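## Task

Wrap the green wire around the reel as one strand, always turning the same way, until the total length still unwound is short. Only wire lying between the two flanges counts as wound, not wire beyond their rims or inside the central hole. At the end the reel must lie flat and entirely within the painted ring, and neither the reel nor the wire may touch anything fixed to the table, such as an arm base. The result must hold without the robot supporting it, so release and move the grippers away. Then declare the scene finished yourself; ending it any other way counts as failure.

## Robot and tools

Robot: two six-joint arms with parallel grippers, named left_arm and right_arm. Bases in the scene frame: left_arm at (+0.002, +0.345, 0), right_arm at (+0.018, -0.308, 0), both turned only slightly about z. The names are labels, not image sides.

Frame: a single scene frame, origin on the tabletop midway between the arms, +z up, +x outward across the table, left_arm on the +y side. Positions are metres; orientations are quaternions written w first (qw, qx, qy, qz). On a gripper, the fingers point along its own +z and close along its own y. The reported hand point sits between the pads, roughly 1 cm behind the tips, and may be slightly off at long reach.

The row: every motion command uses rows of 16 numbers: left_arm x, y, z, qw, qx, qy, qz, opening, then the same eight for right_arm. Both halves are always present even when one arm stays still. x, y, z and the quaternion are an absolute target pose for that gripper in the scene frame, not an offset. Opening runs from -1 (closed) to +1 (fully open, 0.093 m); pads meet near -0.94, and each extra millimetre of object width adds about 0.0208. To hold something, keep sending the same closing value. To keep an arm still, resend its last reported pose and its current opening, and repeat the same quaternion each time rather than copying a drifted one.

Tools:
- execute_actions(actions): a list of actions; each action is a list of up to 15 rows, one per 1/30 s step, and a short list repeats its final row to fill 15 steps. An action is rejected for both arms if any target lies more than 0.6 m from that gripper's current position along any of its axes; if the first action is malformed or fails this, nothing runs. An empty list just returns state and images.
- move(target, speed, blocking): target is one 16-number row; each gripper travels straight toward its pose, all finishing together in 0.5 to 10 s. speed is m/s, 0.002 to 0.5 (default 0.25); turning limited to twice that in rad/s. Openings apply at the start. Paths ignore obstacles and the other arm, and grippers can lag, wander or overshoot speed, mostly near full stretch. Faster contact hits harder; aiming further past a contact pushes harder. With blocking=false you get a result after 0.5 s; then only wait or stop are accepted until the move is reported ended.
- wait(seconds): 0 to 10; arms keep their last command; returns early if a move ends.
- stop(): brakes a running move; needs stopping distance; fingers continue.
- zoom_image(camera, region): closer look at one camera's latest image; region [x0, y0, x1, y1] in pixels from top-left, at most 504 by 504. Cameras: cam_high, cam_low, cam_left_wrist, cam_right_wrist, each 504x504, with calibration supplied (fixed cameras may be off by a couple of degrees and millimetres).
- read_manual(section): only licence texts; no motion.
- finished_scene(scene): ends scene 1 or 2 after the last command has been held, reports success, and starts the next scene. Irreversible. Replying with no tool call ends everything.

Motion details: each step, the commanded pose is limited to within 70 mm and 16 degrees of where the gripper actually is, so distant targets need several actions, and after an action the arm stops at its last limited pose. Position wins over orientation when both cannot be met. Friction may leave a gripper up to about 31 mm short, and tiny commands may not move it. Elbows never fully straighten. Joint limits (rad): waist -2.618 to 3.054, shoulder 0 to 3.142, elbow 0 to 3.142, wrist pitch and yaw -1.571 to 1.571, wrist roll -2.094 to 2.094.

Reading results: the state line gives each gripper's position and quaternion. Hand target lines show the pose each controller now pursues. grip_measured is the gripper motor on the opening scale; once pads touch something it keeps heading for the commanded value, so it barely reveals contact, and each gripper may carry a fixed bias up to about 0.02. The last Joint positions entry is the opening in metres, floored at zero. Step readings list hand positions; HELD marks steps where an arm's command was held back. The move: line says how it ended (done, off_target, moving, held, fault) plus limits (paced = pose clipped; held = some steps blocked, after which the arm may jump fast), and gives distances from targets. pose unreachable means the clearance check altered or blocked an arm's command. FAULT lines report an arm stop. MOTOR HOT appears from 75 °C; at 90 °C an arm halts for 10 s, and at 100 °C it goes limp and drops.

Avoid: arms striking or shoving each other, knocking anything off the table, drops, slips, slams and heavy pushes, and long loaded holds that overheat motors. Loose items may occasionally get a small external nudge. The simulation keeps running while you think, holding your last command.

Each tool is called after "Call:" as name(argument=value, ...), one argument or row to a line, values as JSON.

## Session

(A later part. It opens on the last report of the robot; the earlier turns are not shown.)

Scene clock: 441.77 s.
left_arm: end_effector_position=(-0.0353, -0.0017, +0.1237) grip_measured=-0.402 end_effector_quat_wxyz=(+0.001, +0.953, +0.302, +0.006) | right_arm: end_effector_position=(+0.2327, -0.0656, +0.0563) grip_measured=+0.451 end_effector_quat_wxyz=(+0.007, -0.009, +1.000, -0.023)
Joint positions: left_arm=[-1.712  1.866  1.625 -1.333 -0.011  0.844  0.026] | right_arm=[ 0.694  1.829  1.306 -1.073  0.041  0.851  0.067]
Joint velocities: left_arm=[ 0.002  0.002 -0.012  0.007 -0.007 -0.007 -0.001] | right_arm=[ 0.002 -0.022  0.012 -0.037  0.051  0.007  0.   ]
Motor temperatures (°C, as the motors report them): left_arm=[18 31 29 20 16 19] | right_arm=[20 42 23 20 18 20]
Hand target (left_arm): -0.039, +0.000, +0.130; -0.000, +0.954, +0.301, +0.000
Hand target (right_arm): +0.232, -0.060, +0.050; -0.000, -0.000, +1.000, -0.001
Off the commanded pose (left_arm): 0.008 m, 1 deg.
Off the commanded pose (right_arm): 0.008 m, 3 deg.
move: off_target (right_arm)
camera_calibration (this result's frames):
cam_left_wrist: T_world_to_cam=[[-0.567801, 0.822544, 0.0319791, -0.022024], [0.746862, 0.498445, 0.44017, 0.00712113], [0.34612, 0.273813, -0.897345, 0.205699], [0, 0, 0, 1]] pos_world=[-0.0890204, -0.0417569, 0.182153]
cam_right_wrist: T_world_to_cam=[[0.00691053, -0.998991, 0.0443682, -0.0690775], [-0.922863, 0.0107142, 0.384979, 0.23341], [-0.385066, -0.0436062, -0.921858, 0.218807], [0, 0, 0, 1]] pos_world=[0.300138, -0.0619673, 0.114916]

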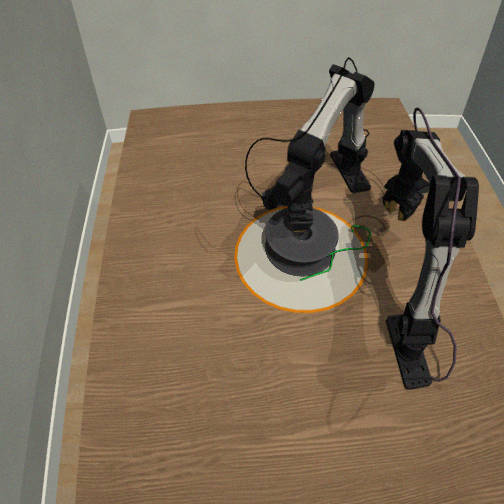

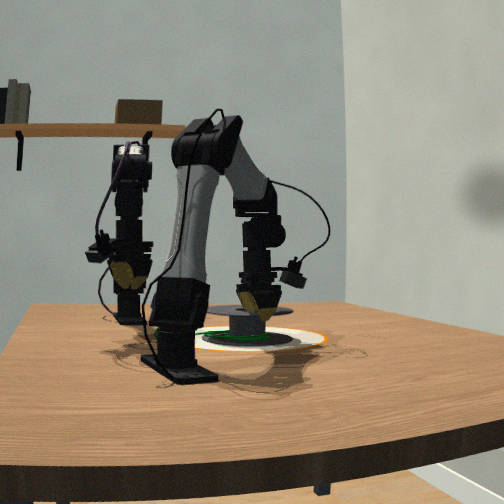

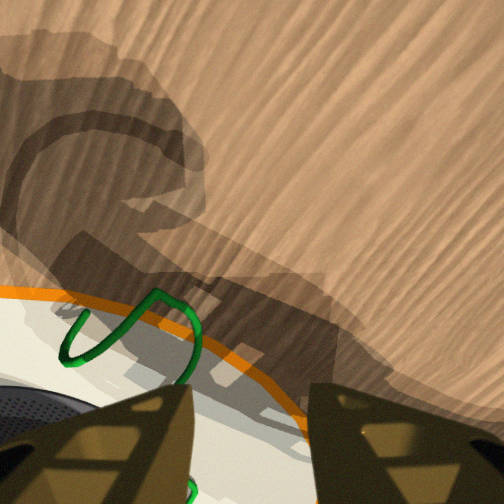

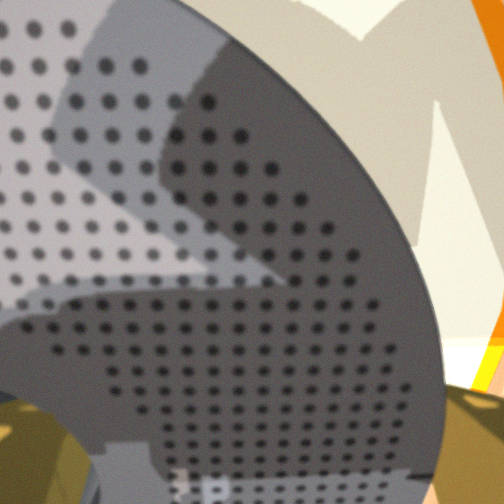

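Call:
move(
  target=[0.0,0.0,0.12,0,0.6428,0.766,0,-0.3,0.232,-0.06,0.05,0,0,1,0,0.3],
  speed=0.4,
)

Call:
move(
  target=[0.034,-0.021,0.06,0,0.1736,0.9848,0,-0.3,0.232,-0.06,0.05,0,0,1,0,0.3],
  speed=0.3,
)

Scene clock: 449.20 s.
left_arm: end_effector_position=(-0.0009, +0.0002, +0.1191) grip_measured=-0.302 end_effector_quat_wxyz=(-0.002, +0.648, +0.761, +0.010) | right_arm: end_effector_position=(+0.2328, -0.0656, +0.0563) grip_measured=+0.451 end_effector_quat_wxyz=(+0.007, -0.009, +1.000, -0.023)
Joint positions: left_arm=[-1.612  1.866  1.607 -1.331 -0.01  -0.174  0.031] | right_arm=[ 0.694  1.829  1.306 -1.073  0.041  0.851  0.067]
Joint velocities: left_arm=[-0.017 -0.022  0.007  0.037  0.051 -0.007  0.   ] | right_arm=[ 0.002 -0.007  0.007  0.007  0.051  0.051  0.001]
Motor temperatures (°C, as the motors report them): left_arm=[18 32 29 20 16 19] | right_arm=[20 42 23 20 18 20]
Hand target (left_arm): -0.000, -0.001, +0.120; +0.000, +0.643, +0.766, -0.000
Hand target (right_arm): +0.232, -0.060, +0.050; -0.000, -0.001, +1.000, -0.001
Off the commanded pose (left_arm): 0.001 m, 1 deg.
Off the commanded pose (right_arm): 0.008 m, 3 deg.
move: off_target (right_arm)
camera_calibration (this result's frames):
cam_left_wrist: T_world_to_cam=[[-0.988291, -0.150567, 0.0247119, -0.00317934], [-0.123922, 0.88655, 0.445726, -0.0189329], [-0.0890202, 0.437445, -0.894828, 0.188484], [0, 0, 0, 1]] pos_world=[0.0112906, -0.066145, 0.177178]
cam_right_wrist: T_world_to_cam=[[0.00690721, -0.99898, 0.0446165, -0.0691319], [-0.922975, 0.0108002, 0.384708, 0.233502], [-0.384797, -0.0438372, -0.921959, 0.218755], [0, 0, 0, 1]] pos_world=[0.30017, -0.0619937, 0.114937]

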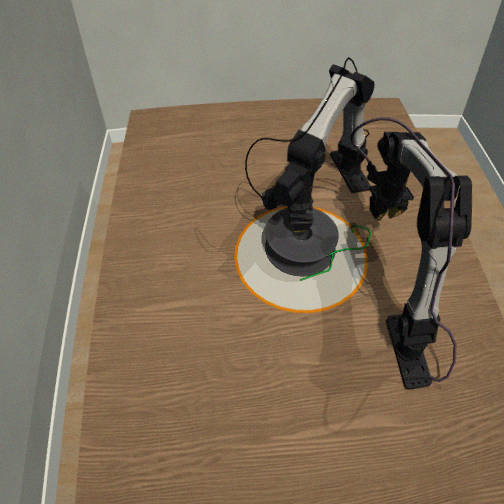

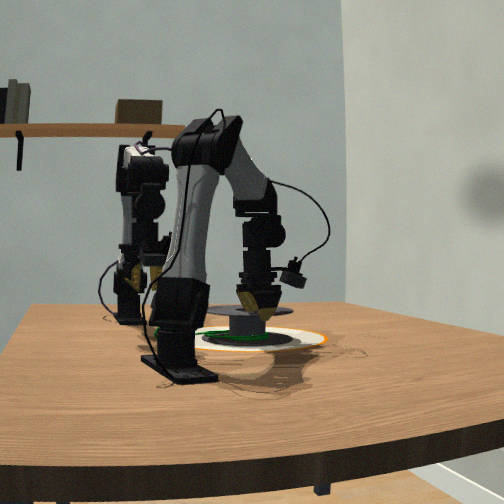

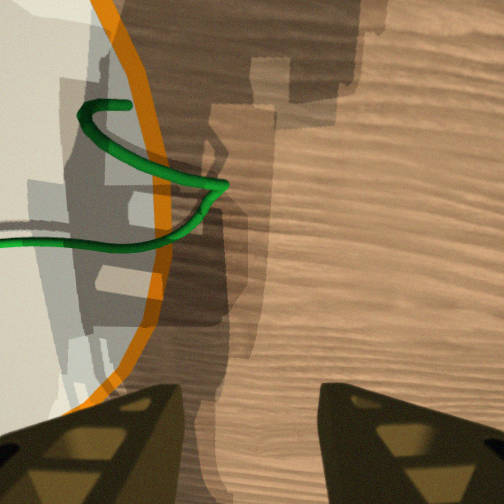

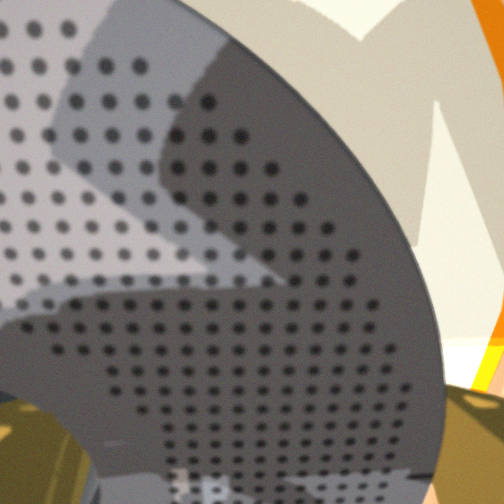

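Scene clock: 451.57 s.
left_arm: end_effector_position=(+0.0323, -0.0220, +0.0700) grip_measured=-0.302 end_effector_quat_wxyz=(+0.006, +0.181, +0.983, -0.005) | right_arm: end_effector_position=(+0.2328, -0.0656, +0.0563) grip_measured=+0.451 end_effector_quat_wxyz=(+0.007, -0.009, +1.000, -0.023)
Joint positions: left_arm=[-1.521  1.946  1.52  -1.132 -0.01  -1.129  0.031] | right_arm=[ 0.694  1.829  1.306 -1.073  0.041  0.851  0.067]
Joint velocities: left_arm=[ 0.002 -0.007 -0.017  0.022 -0.037 -0.022  0.   ] | right_arm=[-0.007 -0.022 -0.012 -0.022  0.022  0.007  0.   ]
Motor temperatures (°C, as the motors report them): left_arm=[18 32 29 20 16 19] | right_arm=[20 42 23 20 18 20]
Hand target (left_arm): +0.033, -0.022, +0.061; +0.000, +0.174, +0.985, -0.000
Hand target (right_arm): +0.232, -0.060, +0.050; -0.000, -0.000, +1.000, -0.001
Off the commanded pose (left_arm): 0.010 m, 1 deg.
Off the commanded pose (right_arm): 0.008 m, 3 deg.
move: off_target (right_arm)
camera_calibration (this result's frames):
cam_left_wrist: T_world_to_cam=[[-0.364783, -0.930013, 0.0448133, -0.0112654], [-0.838923, 0.349171, 0.417478, 0.0400027], [-0.403908, 0.114694, -0.907581, 0.161164], [0, 0, 0, 1]] pos_world=[0.0945452, -0.0429294, 0.130074]
cam_right_wrist: T_world_to_cam=[[0.00652579, -0.998983, 0.044611, -0.069043], [-0.922978, 0.0111497, 0.384692, 0.233526], [-0.384798, -0.0436853, -0.921966, 0.218765], [0, 0, 0, 1]] pos_world=[0.300171, -0.0620197, 0.114939]

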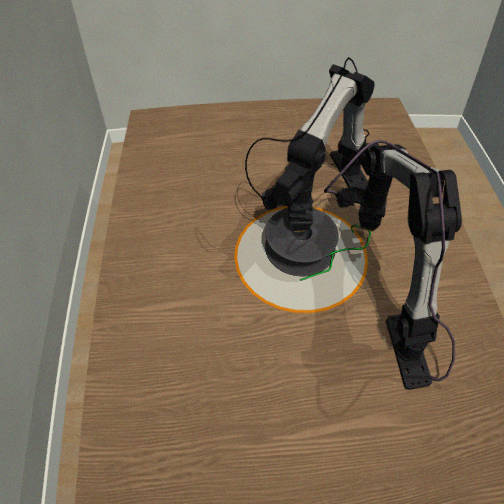

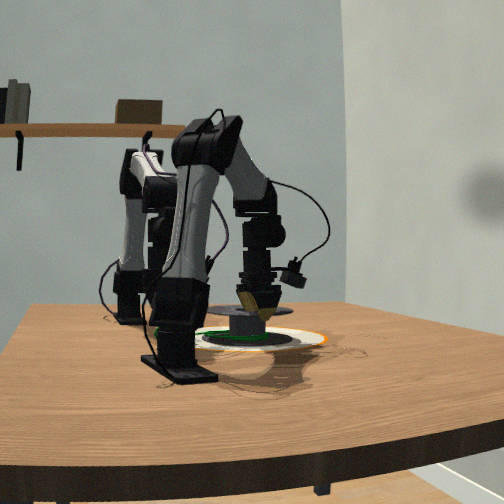

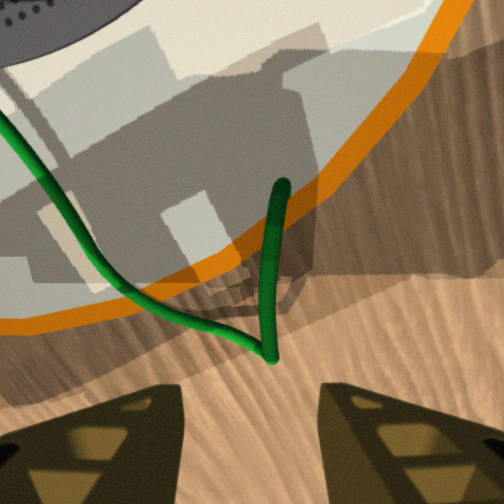

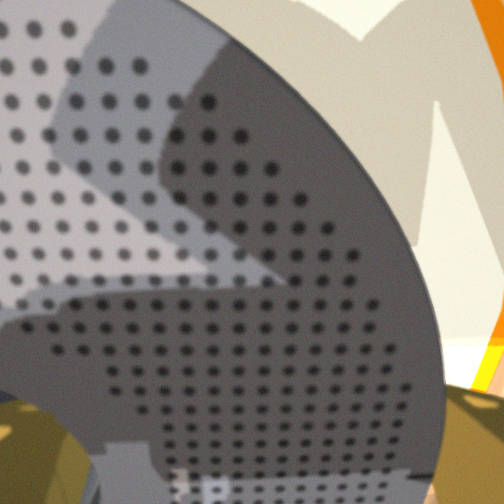

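Call:
zoom_image(
  camera="cam_low",
  region=[110,290,230,380],
)

Region (110, 290, 230, 380) of cam_low's 504x504 image, scaled by 4.200, with more detail than that image has; it fills the top 378 rows of this view, and the rest is white.

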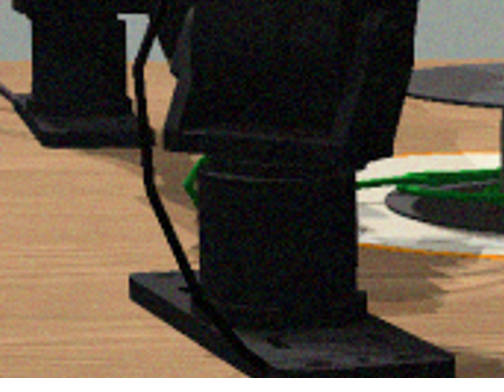

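Call:
execute_actions(
  actions=[],
)

Scene clock: 458.87 s.
left_arm: end_effector_position=(+0.0323, -0.0222, +0.0700) grip_measured=-0.302 end_effector_quat_wxyz=(+0.007, +0.180, +0.984, -0.005) | right_arm: end_effector_position=(+0.2328, -0.0656, +0.0563) grip_measured=+0.451 end_effector_quat_wxyz=(+0.007, -0.009, +1.000, -0.023)
Joint positions: left_arm=[-1.521  1.946  1.52  -1.131 -0.01  -1.132  0.031] | right_arm=[ 0.694  1.829  1.306 -1.073  0.041  0.851  0.067]
Joint velocities: left_arm=[ 0.012 -0.017 -0.012  0.051  0.022  0.11   0.   ] | right_arm=[ 0.012  0.002  0.017  0.007 -0.022  0.037 -0.   ]
Motor temperatures (°C, as the motors report them): left_arm=[18 32 28 20 16 19] | right_arm=[20 42 23 20 18 20]
Hand target (left_arm): +0.033, -0.022, +0.061; +0.000, +0.174, +0.985, -0.001
Hand target (right_arm): +0.232, -0.060, +0.050; -0.000, -0.000, +1.000, -0.001
Off the commanded pose (left_arm): 0.010 m, 1 deg.
Off the commanded pose (right_arm): 0.008 m, 3 deg.
camera_calibration (this result's frames):
cam_left_wrist: T_world_to_cam=[[-0.3623, -0.930948, 0.0455389, -0.0115837], [-0.839863, 0.347259, 0.417182, 0.0400867], [-0.404189, 0.112899, -0.907681, 0.161169], [0, 0, 0, 1]] pos_world=[0.0946134, -0.0429001, 0.130095]
cam_right_wrist: T_world_to_cam=[[0.00652579, -0.998983, 0.044611, -0.069043], [-0.922978, 0.0111497, 0.384692, 0.233526], [-0.384798, -0.0436853, -0.921966, 0.218765], [0, 0, 0, 1]] pos_world=[0.300171, -0.0620197, 0.114939]

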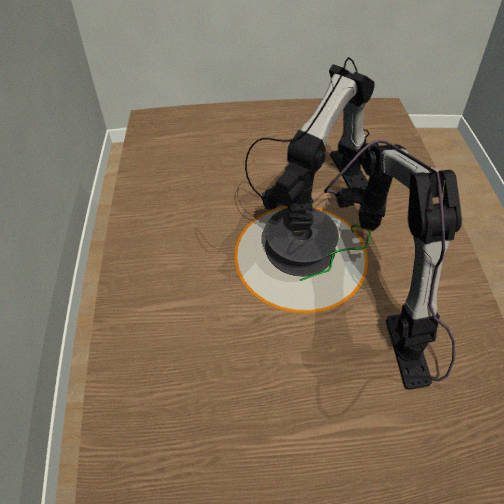

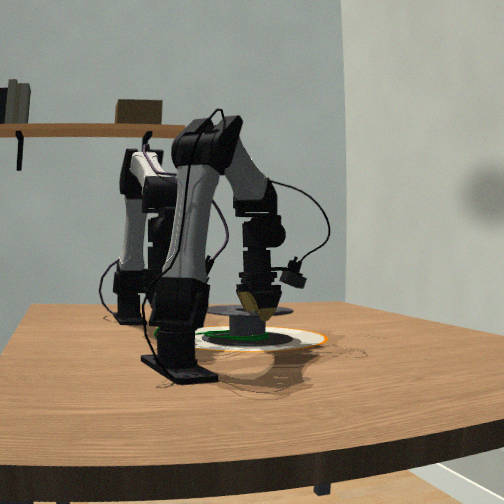

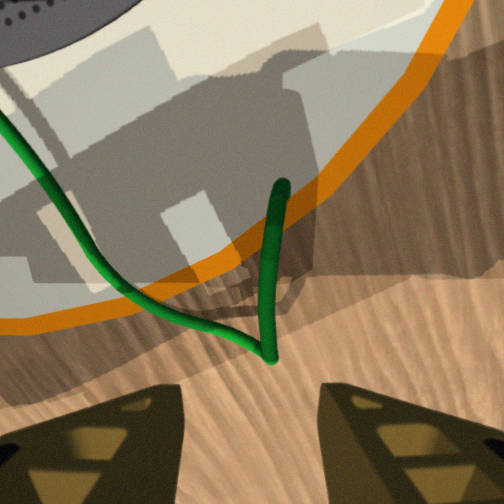

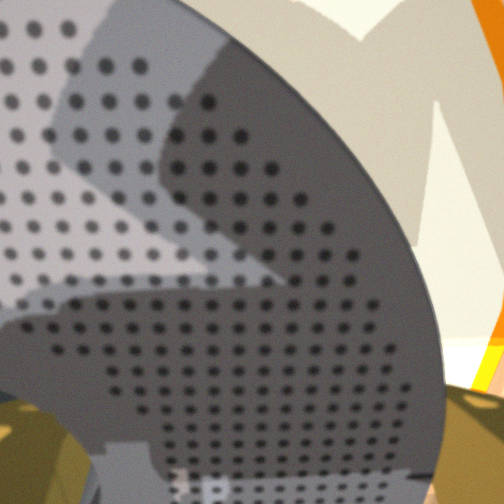

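Call:
zoom_image(
  camera="cam_high",
  region=[220, 180, 420, 330],
)

Region (220, 180, 420, 330) of cam_high's 504x504 image, scaled by 2.520, with more detail than that image has; it fills the top 378 rows of this view, and the rest is white.

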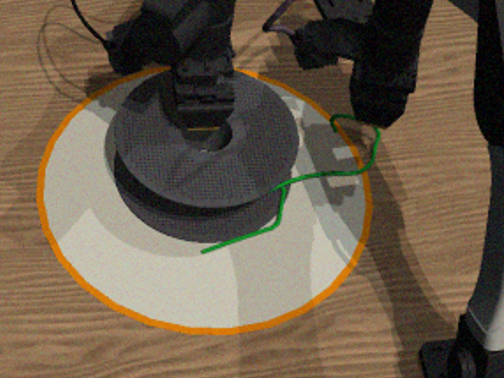

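Call:
zoom_image(
  camera="cam_low",
  region=[130, 280, 330, 370],
)

Call:
zoom_image(
  camera="cam_left_wrist",
  region=[150, 130, 400, 420],
)

Region (130, 280, 330, 370) of cam_low's 504x504 image, scaled by 2.520, with more detail than that image has; it fills the top 227 rows of this view, and the rest is white.

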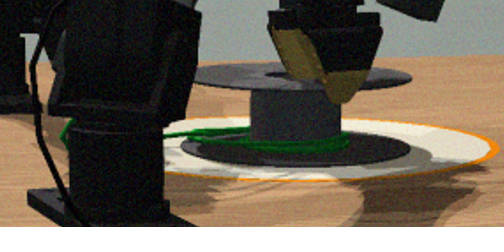

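Region (150, 130, 400, 420) of cam_left_wrist's 504x504 image, scaled by 1.738, with more detail than that image has; it fills the left 434 columns of this view, and the rest is white.

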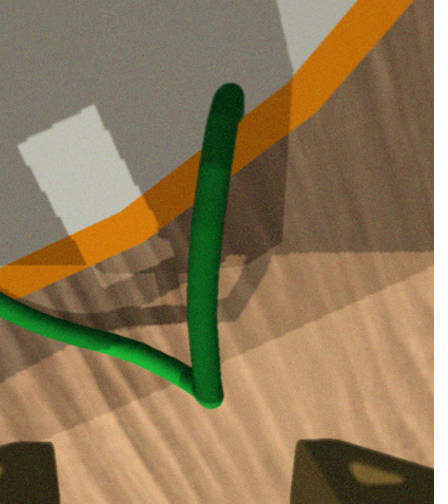

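Call:
move(
  target=[-0.01,-0.012,0.085,0.4924,0.1504,0.8529,-0.0868,0.0,0.232,-0.06,0.05,0,0,1,0,0.3],
  speed=0.15,
)

Scene clock: 467.13 s.
left_arm: end_effector_position=(-0.0075, -0.0133, +0.0867) grip_measured=-0.002 end_effector_quat_wxyz=(+0.482, +0.143, +0.859, -0.096) | right_arm: end_effector_position=(+0.2328, -0.0656, +0.0563) grip_measured=+0.451 end_effector_quat_wxyz=(+0.007, -0.009, +1.000, -0.023)
Joint positions: left_arm=[-2.039  1.967  1.276 -1.009 -1.023 -1.754  0.045] | right_arm=[ 0.694  1.829  1.306 -1.073  0.041  0.851  0.067]
Joint velocities: left_arm=[ 0.002 -0.007 -0.027  0.007  0.037 -0.022 -0.   ] | right_arm=[-0.007 -0.012  0.017 -0.051 -0.051  0.051 -0.   ]
Motor temperatures (°C, as the motors report them): left_arm=[18 32 28 20 16 19] | right_arm=[20 42 23 20 18 20]
Hand target (left_arm): -0.007, -0.011, +0.084; +0.492, +0.151, +0.853, -0.086
Hand target (right_arm): +0.232, -0.060, +0.050; -0.000, -0.000, +1.000, -0.001
Off the commanded pose (left_arm): 0.003 m, 2 deg.
Off the commanded pose (right_arm): 0.008 m, 3 deg.
move: off_target (right_arm)
camera_calibration (this result's frames):
cam_left_wrist: T_world_to_cam=[[-0.372532, -0.927225, 0.0383846, -0.0178614], [-0.782334, 0.291533, -0.550421, 0.0801936], [0.499173, -0.235079, -0.834005, 0.154934], [0, 0, 0, 1]] pos_world=[-0.0212545, -0.00351895, 0.174041]
cam_right_wrist: T_world_to_cam=[[0.00652579, -0.998983, 0.044611, -0.069043], [-0.922978, 0.0111497, 0.384692, 0.233526], [-0.384798, -0.0436853, -0.921966, 0.218765], [0, 0, 0, 1]] pos_world=[0.300171, -0.0620197, 0.114939]

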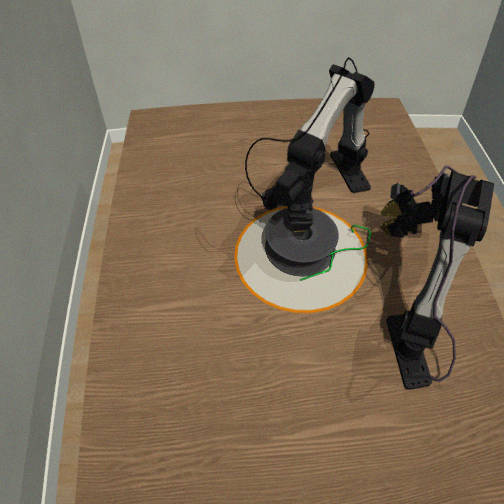

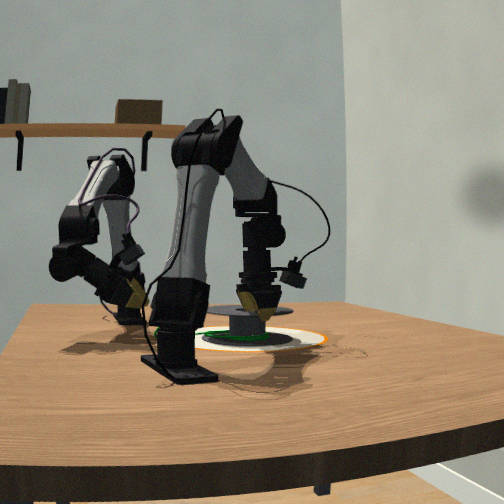

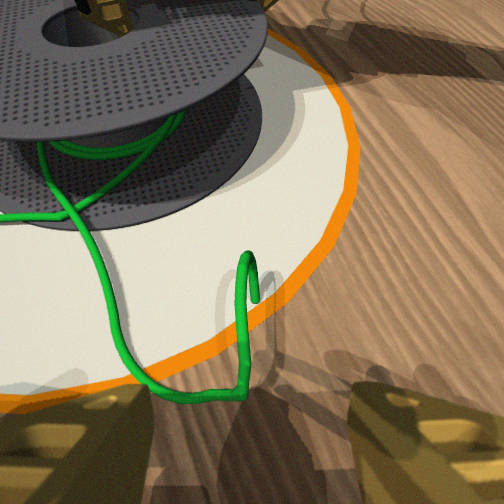

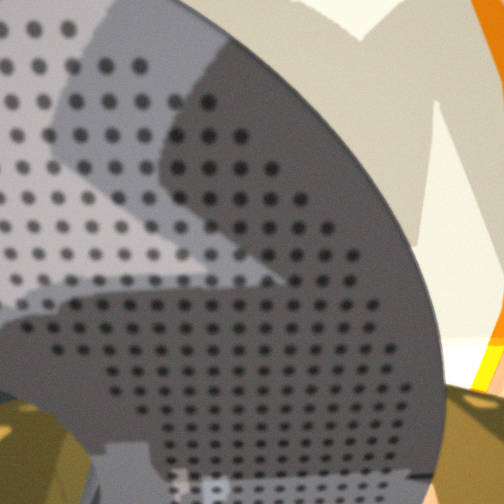

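Call:
move(
  target=[0.028,-0.029,0.06,0.4924,0.1504,0.8529,-0.0868,-0.4,0.232,-0.06,0.05,0,0,1,0,0.3],
  speed=0.1,
)

Scene clock: 470.50 s.
left_arm: end_effector_position=(+0.0237, -0.0308, +0.0657) grip_measured=-0.398 end_effector_quat_wxyz=(+0.485, +0.149, +0.857, -0.092) | right_arm: end_effector_position=(+0.2328, -0.0656, +0.0563) grip_measured=+0.451 end_effector_quat_wxyz=(+0.007, -0.009, +1.000, -0.023)
Joint positions: left_arm=[-1.936  1.98   1.199 -0.754 -1.033 -1.544  0.026] | right_arm=[ 0.694  1.829  1.306 -1.073  0.041  0.851  0.067]
Joint velocities: left_arm=[ 0.007 -0.007 -0.017 -0.022 -0.081 -0.022  0.   ] | right_arm=[-0.012  0.017 -0.002 -0.007 -0.022  0.051 -0.001]
Motor temperatures (°C, as the motors report them): left_arm=[18 32 28 20 16 19] | right_arm=[20 42 23 20 18 20]
Hand target (left_arm): +0.027, -0.030, +0.060; +0.492, +0.151, +0.853, -0.087
Hand target (right_arm): +0.232, -0.060, +0.050; -0.000, -0.000, +1.000, -0.001
Off the commanded pose (left_arm): 0.007 m, 1 deg.
Off the commanded pose (right_arm): 0.008 m, 3 deg.
move: off_target (right_arm)
camera_calibration (this result's frames):
cam_left_wrist: T_world_to_cam=[[-0.378348, -0.925317, 0.0253174, -0.020625], [-0.775561, 0.301947, -0.554377, 0.0985261], [0.50533, -0.229383, -0.831881, 0.117667], [0, 0, 0, 1]] pos_world=[0.0091491, -0.0218436, 0.153027]
cam_right_wrist: T_world_to_cam=[[0.00652579, -0.998983, 0.044611, -0.069043], [-0.922978, 0.0111497, 0.384692, 0.233526], [-0.384798, -0.0436853, -0.921966, 0.218765], [0, 0, 0, 1]] pos_world=[0.300171, -0.0620197, 0.114939]

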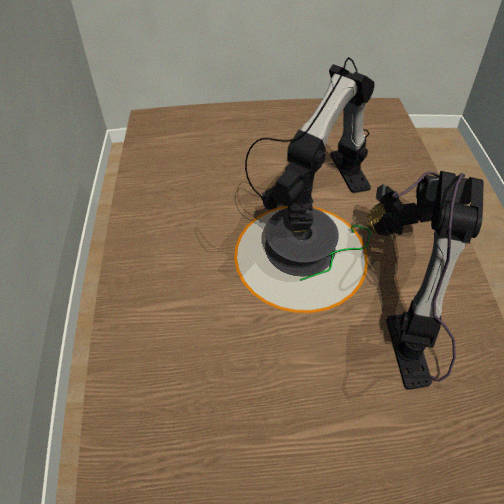

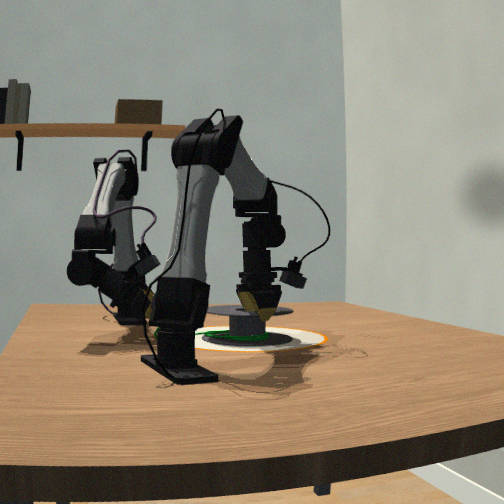

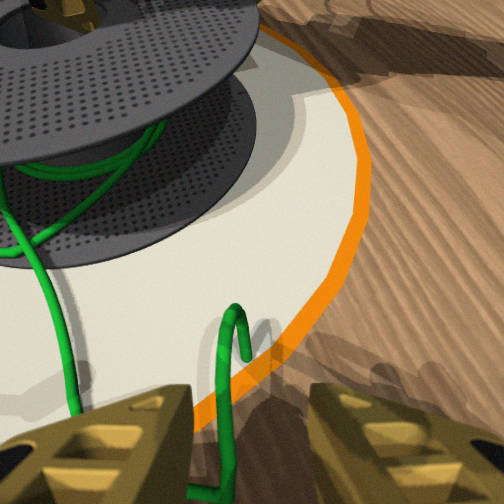

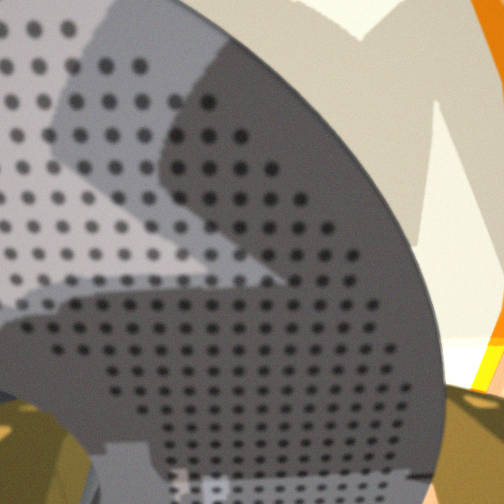

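Call:
move(
  target=[0.033,-0.025,0.024,0.4924,0.1504,0.8529,-0.0868,-0.4,0.232,-0.06,0.05,0,0,1,0,0.3],
  speed=0.05,
)

Scene clock: 472.13 s.
left_arm: end_effector_position=(+0.0281, -0.0274, +0.0306) grip_measured=-0.398 end_effector_quat_wxyz=(+0.485, +0.150, +0.856, -0.093) | right_arm: end_effector_position=(+0.2328, -0.0656, +0.0563) grip_measured=+0.451 end_effector_quat_wxyz=(+0.007, -0.009, +1.000, -0.023)
Joint positions: left_arm=[-1.927  2.037  1.116 -0.594 -1.033 -1.522  0.026] | right_arm=[ 0.694  1.829  1.306 -1.073  0.041  0.851  0.067]
Joint velocities: left_arm=[ 0.007 -0.002  0.012 -0.051  0.037  0.022  0.001] | right_arm=[-0.007  0.002 -0.012 -0.022  0.022  0.007  0.001]
Motor temperatures (°C, as the motors report them): left_arm=[18 32 28 20 16 19] | right_arm=[20 42 23 20 18 20]
Hand target (left_arm): +0.033, -0.025, +0.024; +0.492, +0.150, +0.853, -0.087
Hand target (right_arm): +0.232, -0.060, +0.050; -0.000, -0.000, +1.000, -0.001
Off the commanded pose (left_arm): 0.009 m, 1 deg.
Off the commanded pose (right_arm): 0.008 m, 3 deg.
move: off_target (right_arm)
camera_calibration (this result's frames):
cam_left_wrist: T_world_to_cam=[[-0.380889, -0.924261, 0.0257738, -0.0148496], [-0.774346, 0.303628, -0.555156, 0.0815007], [0.505283, -0.231411, -0.831347, 0.0869362], [0, 0, 0, 1]] pos_world=[0.0135263, -0.0183529, 0.117902]
cam_right_wrist: T_world_to_cam=[[0.00652579, -0.998983, 0.044611, -0.069043], [-0.922978, 0.0111497, 0.384692, 0.233526], [-0.384798, -0.0436853, -0.921966, 0.218765], [0, 0, 0, 1]] pos_world=[0.300171, -0.0620197, 0.114939]

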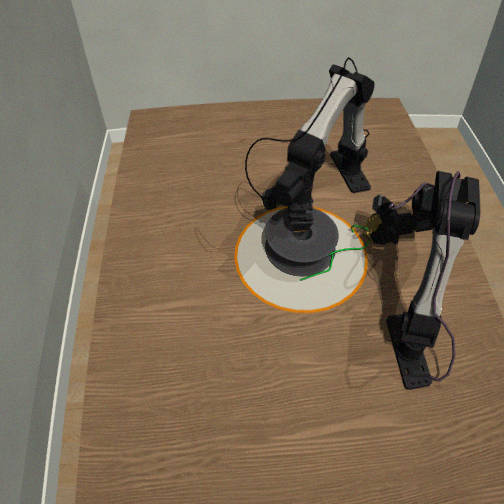

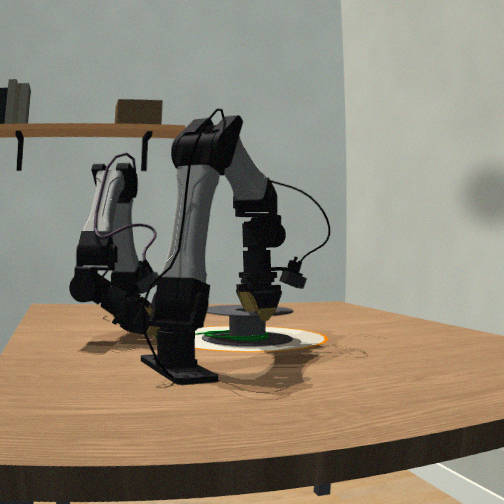

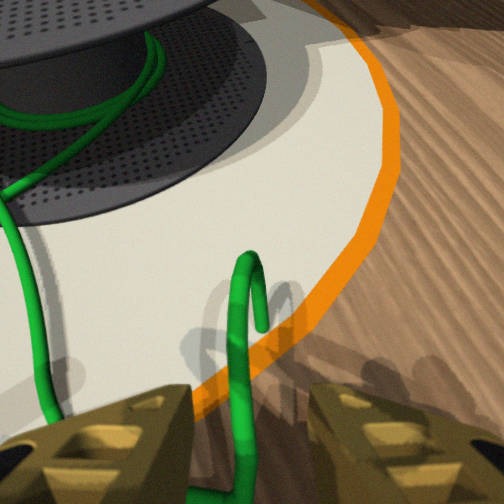

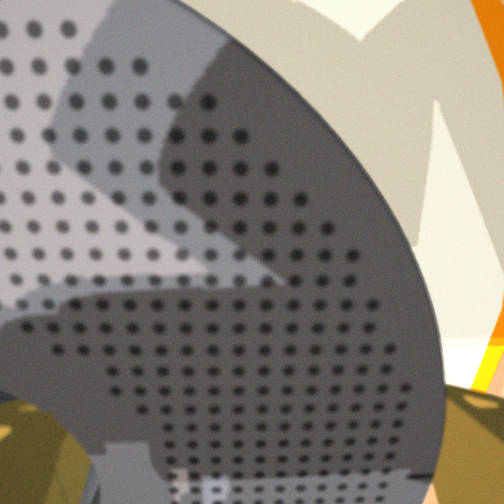

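Call:
move(
  target=[0.036,-0.025,0.014,0.4924,0.1504,0.8529,-0.0868,-0.4,0.232,-0.06,0.05,0,0,1,0,0.3],
  speed=0.05,
)

Scene clock: 473.83 s.
left_arm: end_effector_position=(+0.0312, -0.0273, +0.0201) grip_measured=-0.398 end_effector_quat_wxyz=(+0.486, +0.150, +0.856, -0.092) | right_arm: end_effector_position=(+0.2328, -0.0656, +0.0563) grip_measured=+0.451 end_effector_quat_wxyz=(+0.007, -0.009, +1.000, -0.023)
Joint positions: left_arm=[-1.919  2.058  1.096 -0.54  -1.033 -1.506  0.026] | right_arm=[ 0.694  1.829  1.306 -1.073  0.041  0.851  0.067]
Joint velocities: left_arm=[-0.017 -0.002 -0.017 -0.022 -0.007  0.037  0.   ] | right_arm=[-0.002 -0.012 -0.017 -0.051  0.022  0.022  0.001]
Motor temperatures (°C, as the motors report them): left_arm=[18 32 28 20 16 19] | right_arm=[20 42 23 20 18 20]
Hand target (left_arm): +0.036, -0.025, +0.014; +0.492, +0.150, +0.853, -0.087
Hand target (right_arm): +0.232, -0.060, +0.050; -0.000, -0.000, +1.000, -0.001
Off the commanded pose (left_arm): 0.008 m, 1 deg.
Off the commanded pose (right_arm): 0.008 m, 3 deg.
move: off_target (right_arm)
camera_calibration (this result's frames):
cam_left_wrist: T_world_to_cam=[[-0.380731, -0.924379, 0.0238103, -0.013217], [-0.773795, 0.3044, -0.555501, 0.0780023], [0.506246, -0.229921, -0.831175, 0.0766402], [0, 0, 0, 1]] pos_world=[0.0165269, -0.0183403, 0.107347]
cam_right_wrist: T_world_to_cam=[[0.00652579, -0.998983, 0.044611, -0.069043], [-0.922978, 0.0111497, 0.384692, 0.233526], [-0.384798, -0.0436853, -0.921966, 0.218765], [0, 0, 0, 1]] pos_world=[0.300171, -0.0620197, 0.114939]

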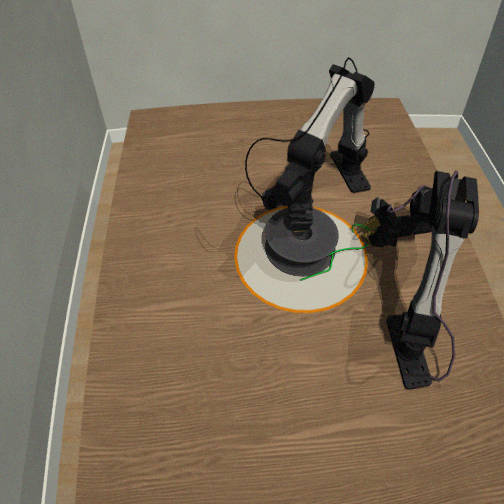

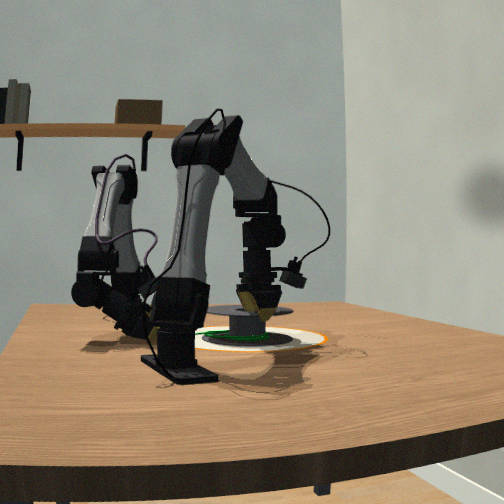

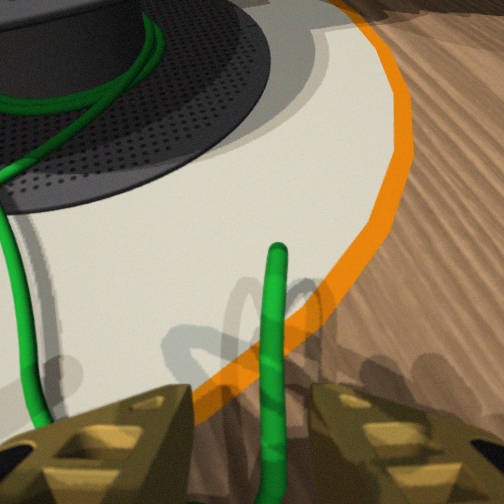

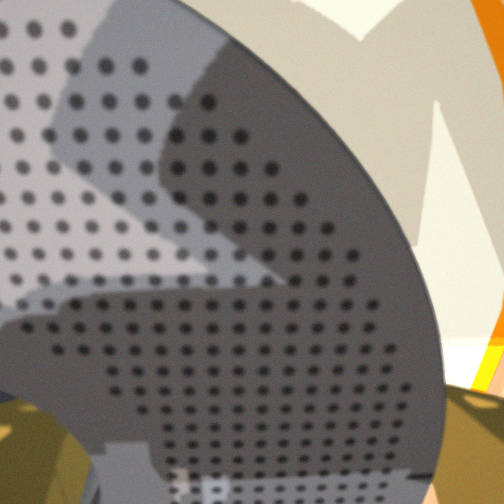

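Call:
move(
  target=[0.036,-0.025,0.014,0.4924,0.1504,0.8529,-0.0868,-1,0.232,-0.06,0.05,0,0,1,0,0.3],
  speed=0.05,
)

Scene clock: 474.83 s.
left_arm: end_effector_position=(+0.0314, -0.0279, +0.0207) grip_measured=-0.991 end_effector_quat_wxyz=(+0.487, +0.150, +0.855, -0.093) | right_arm: end_effector_position=(+0.2328, -0.0656, +0.0563) grip_measured=+0.451 end_effector_quat_wxyz=(+0.007, -0.008, +1.000, -0.023)
Joint positions: left_arm=[-1.919  2.058  1.096 -0.536 -1.037 -1.503  0.   ] | right_arm=[ 0.694  1.829  1.306 -1.073  0.041  0.851  0.067]
Joint velocities: left_arm=[-0.002 -0.012  0.017 -0.037  0.022  0.022  0.   ] | right_arm=[-0.002 -0.012 -0.002 -0.081  0.007  0.007 -0.001]
Motor temperatures (°C, as the motors report them): left_arm=[18 32 28 20 17 19] | right_arm=[20 42 23 20 18 20]
Hand target (left_arm): +0.036, -0.025, +0.014; +0.492, +0.150, +0.853, -0.086
Hand target (right_arm): +0.232, -0.060, +0.050; -0.000, -0.000, +1.000, -0.001
Off the commanded pose (left_arm): 0.009 m, 1 deg.
Off the commanded pose (right_arm): 0.008 m, 3 deg.
move: off_target (right_arm)
camera_calibration (this result's frames):
cam_left_wrist: T_world_to_cam=[[-0.381624, -0.92398, 0.0249703, -0.013696], [-0.77153, 0.303549, -0.559105, 0.0786626], [0.509023, -0.232634, -0.82872, 0.0767334], [0, 0, 0, 1]] pos_world=[0.0164048, -0.018682, 0.107913]
cam_right_wrist: T_world_to_cam=[[0.00614436, -0.998986, 0.0446054, -0.068954], [-0.92298, 0.0114992, 0.384676, 0.233551], [-0.384799, -0.0435335, -0.921973, 0.218776], [0, 0, 0, 1]] pos_world=[0.300171, -0.0620457, 0.11494]

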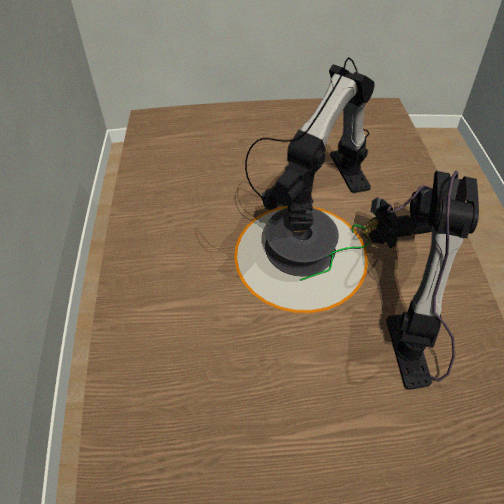

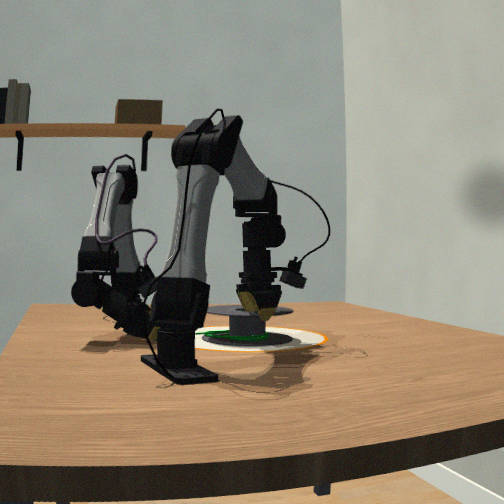

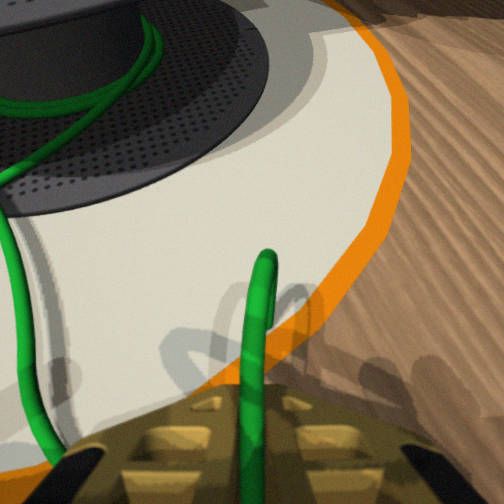

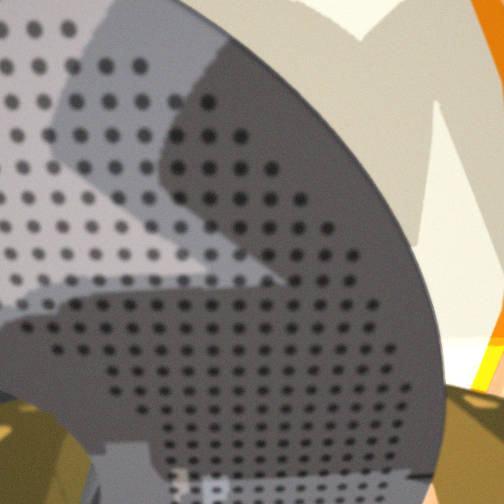

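Call:
execute_actions(
  actions=[
    [[0.036,-0.025,0.014,0.4924,0.1504,0.8529,-0.0868,-1,0.232,-0.06,0.05,0,0,1,0,1]],
    [[0.036,-0.025,0.014,0.4924,0.1504,0.8529,-0.0868,-1,0.232,-0.06,0.10,0,0,1,0,1]],
    [[0.036,-0.025,0.014,0.4924,0.1504,0.8529,-0.0868,-1,0.245,-0.045,0.11,0,-0.2588,0.9659,0,1]],
    [[0.036,-0.025,0.014,0.4924,0.1504,0.8529,-0.0868,-1,0.263,-0.028,0.11,0,-0.5,0.866,0,1]],
    [[0.036,-0.025,0.014,0.4924,0.1504,0.8529,-0.0868,-1,0.28,-0.01,0.11,0,-0.6428,0.766,0,1]],
    [[0.036,-0.025,0.014,0.4924,0.1504,0.8529,-0.0868,-1,0.288,0.012,0.11,0,-0.766,0.6428,0,1]],
    [[0.036,-0.025,0.014,0.4924,0.1504,0.8529,-0.0868,-1,0.288,0.036,0.11,0,-0.866,0.5,0,1]],
    [[0.036,-0.025,0.014,0.4924,0.1504,0.8529,-0.0868,-1,0.288,0.036,0.11,0,-0.866,0.5,0,1]],
  ],
)

Scene clock: 482.53 s.
left_arm: end_effector_position=(+0.0314, -0.0279, +0.0208) grip_measured=-0.991 end_effector_quat_wxyz=(+0.488, +0.150, +0.855, -0.093) | right_arm: end_effector_position=(+0.2892, +0.0344, +0.1142) grip_measured=+0.990 end_effector_quat_wxyz=(-0.008, +0.864, -0.503, +0.006)
Joint positions: left_arm=[-1.919  2.058  1.096 -0.536 -1.038 -1.503  0.   ] | right_arm=[ 0.732  2.233  2.131 -1.451  0.01  -1.182  0.093]
Joint velocities: left_arm=[ 0.017 -0.002  0.022  0.007  0.022  0.022  0.   ] | right_arm=[ 0.007 -0.017  0.022  0.022  0.007  0.007  0.   ]
Motor temperatures (°C, as the motors report them): left_arm=[18 32 27 20 17 19] | right_arm=[20 42 23 20 18 20]
Hand target (left_arm): +0.036, -0.025, +0.014; +0.492, +0.150, +0.853, -0.087
Hand target (right_arm): +0.288, +0.036, +0.110; -0.001, +0.866, -0.500, +0.000
Off the commanded pose (left_arm): 0.009 m, 1 deg.
Off the commanded pose (right_arm): 0.005 m, 1 deg.
Step readings (end_effector_position; steps 1 to 15: 1st action; 16 to 30: 2nd action; 31 to 45: 3rd action; 46 to 60: 4th action; 61 to 75: 5th action; 76 to 90: 6th action; 91 to 105: 7th action; 106 to 120: 8th action):
0: left_arm (+0.0314, -0.0279, +0.0207) | right_arm (+0.2328, -0.0656, +0.0563)
1: left_arm (+0.0314, -0.0279, +0.0207) | right_arm (+0.2325, -0.0653, +0.0563)
2: left_arm (+0.0314, -0.0279, +0.0207) | right_arm (+0.2325, -0.0637, +0.0562)
4: left_arm (+0.0314, -0.0279, +0.0207) | right_arm (+0.2329, -0.0615, +0.0555)
8: left_arm (+0.0314, -0.0279, +0.0207) | right_arm (+0.2334, -0.0588, +0.0550)
15: left_arm (+0.0314, -0.0279, +0.0207) | right_arm (+0.2337, -0.0578, +0.0549)
16: left_arm (+0.0314, -0.0279, +0.0207) | right_arm (+0.2330, -0.0585, +0.0588)
17: left_arm (+0.0314, -0.0279, +0.0207) | right_arm (+0.2325, -0.0588, +0.0647)
19: left_arm (+0.0314, -0.0279, +0.0207) | right_arm (+0.2360, -0.0547, +0.0804)
23: left_arm (+0.0314, -0.0279, +0.0208) | right_arm (+0.2388, -0.0514, +0.0970)
30: left_arm (+0.0314, -0.0279, +0.0208) | right_arm (+0.2337, -0.0572, +0.0970)
31: left_arm (+0.0314, -0.0279, +0.0208) | right_arm (+0.2338, -0.0571, +0.0987)
32: left_arm (+0.0314, -0.0279, +0.0208) | right_arm (+0.2361, -0.0544, +0.1018)
34: left_arm (+0.0314, -0.0279, +0.0208) | right_arm (+0.2427, -0.0466, +0.1081)
38: left_arm (+0.0314, -0.0279, +0.0208) | right_arm (+0.2465, -0.0421, +0.1140)
45: left_arm (+0.0314, -0.0279, +0.0208) | right_arm (+0.2446, -0.0444, +0.1108)
46: left_arm (+0.0314, -0.0279, +0.0208) | right_arm (+0.2452, -0.0436, +0.1113)
47: left_arm (+0.0314, -0.0279, +0.0208) | right_arm (+0.2487, -0.0396, +0.1122)
49: left_arm (+0.0314, -0.0279, +0.0208) | right_arm (+0.2558, -0.0311, +0.1125)
53: left_arm (+0.0314, -0.0279, +0.0208) | right_arm (+0.2600, -0.0262, +0.1105)
60: left_arm (+0.0314, -0.0279, +0.0208) | right_arm (+0.2620, -0.0267, +0.1120)
61: left_arm (+0.0314, -0.0279, +0.0208) | right_arm (+0.2629, -0.0258, +0.1129)
62: left_arm (+0.0314, -0.0279, +0.0208) | right_arm (+0.2667, -0.0214, +0.1141)
64: left_arm (+0.0314, -0.0279, +0.0208) | right_arm (+0.2744, -0.0124, +0.1144)
68: left_arm (+0.0314, -0.0279, +0.0208) | right_arm (+0.2793, -0.0067, +0.1110)
75: left_arm (+0.0314, -0.0279, +0.0208) | right_arm (+0.2782, -0.0079, +0.1119)
76: left_arm (+0.0314, -0.0279, +0.0208) | right_arm (+0.2791, -0.0068, +0.1128)
77: left_arm (+0.0314, -0.0279, +0.0208) | right_arm (+0.2826, -0.0028, +0.1142)
79: left_arm (+0.0314, -0.0279, +0.0208) | right_arm (+0.2892, +0.0054, +0.1148)
83: left_arm (+0.0314, -0.0279, +0.0208) | right_arm (+0.2938, +0.0108, +0.1123)
90: left_arm (+0.0314, -0.0279, +0.0208) | right_arm (+0.2925, +0.0093, +0.1126)
91: left_arm (+0.0314, -0.0279, +0.0208) | right_arm (+0.2923, +0.0109, +0.1134)
92: left_arm (+0.0314, -0.0279, +0.0208) | right_arm (+0.2935, +0.0159, +0.1146)
94: left_arm (+0.0314, -0.0279, +0.0208) | right_arm (+0.2937, +0.0271, +0.1152)
98: left_arm (+0.0314, -0.0279, +0.0208) | right_arm (+0.2915, +0.0373, +0.1132)
105: left_arm (+0.0314, -0.0279, +0.0208) | right_arm (+0.2904, +0.0359, +0.1128)
106: left_arm (+0.0314, -0.0279, +0.0208) | right_arm (+0.2903, +0.0357, +0.1132)
107: left_arm (+0.0314, -0.0279, +0.0208) | right_arm (+0.2901, +0.0355, +0.1135)
109: left_arm (+0.0314, -0.0279, +0.0208) | right_arm (+0.2899, +0.0353, +0.1140)
113: left_arm (+0.0314, -0.0279, +0.0208) | right_arm (+0.2895, +0.0347, +0.1142)
120: end_effector_position above
camera_calibration (this result's frames):
cam_left_wrist: T_world_to_cam=[[-0.38179, -0.923921, 0.0246147, -0.0136769], [-0.771213, 0.303782, -0.559417, 0.0787233], [0.50938, -0.232563, -0.828521, 0.0767478], [0, 0, 0, 1]] pos_world=[0.0163969, -0.0187024, 0.107963]
cam_right_wrist: T_world_to_cam=[[0.874281, 0.485022, 0.019662, -0.271229], [0.437547, -0.804951, 0.400758, -0.105057], [0.210203, -0.341772, -0.915973, 0.135699], [0, 0, 0, 1]] pos_world=[0.254574, 0.0933646, 0.171732]

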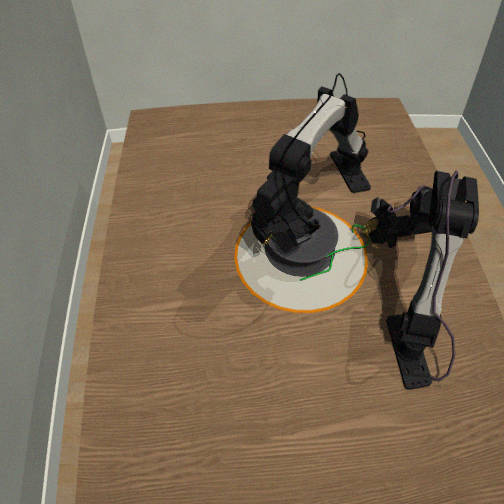

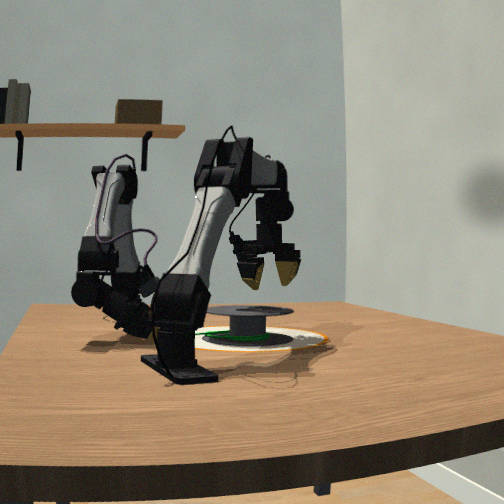

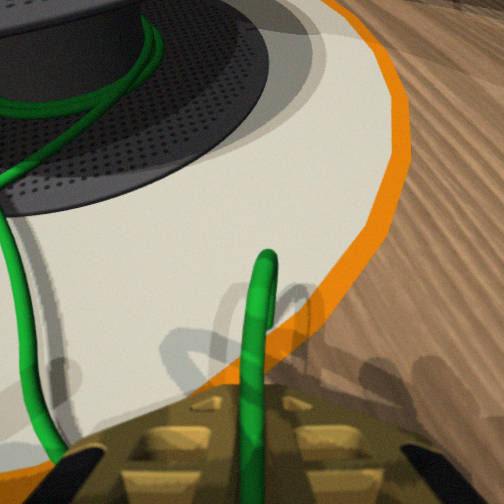

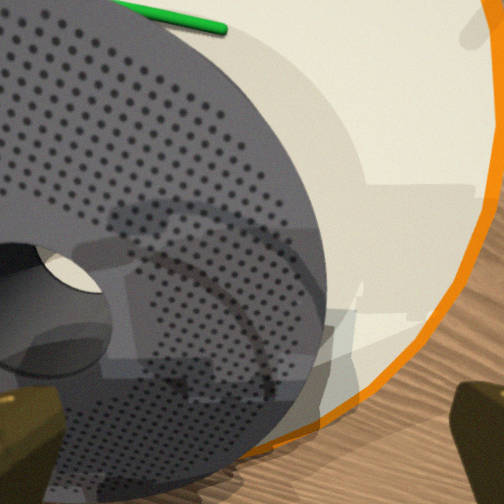

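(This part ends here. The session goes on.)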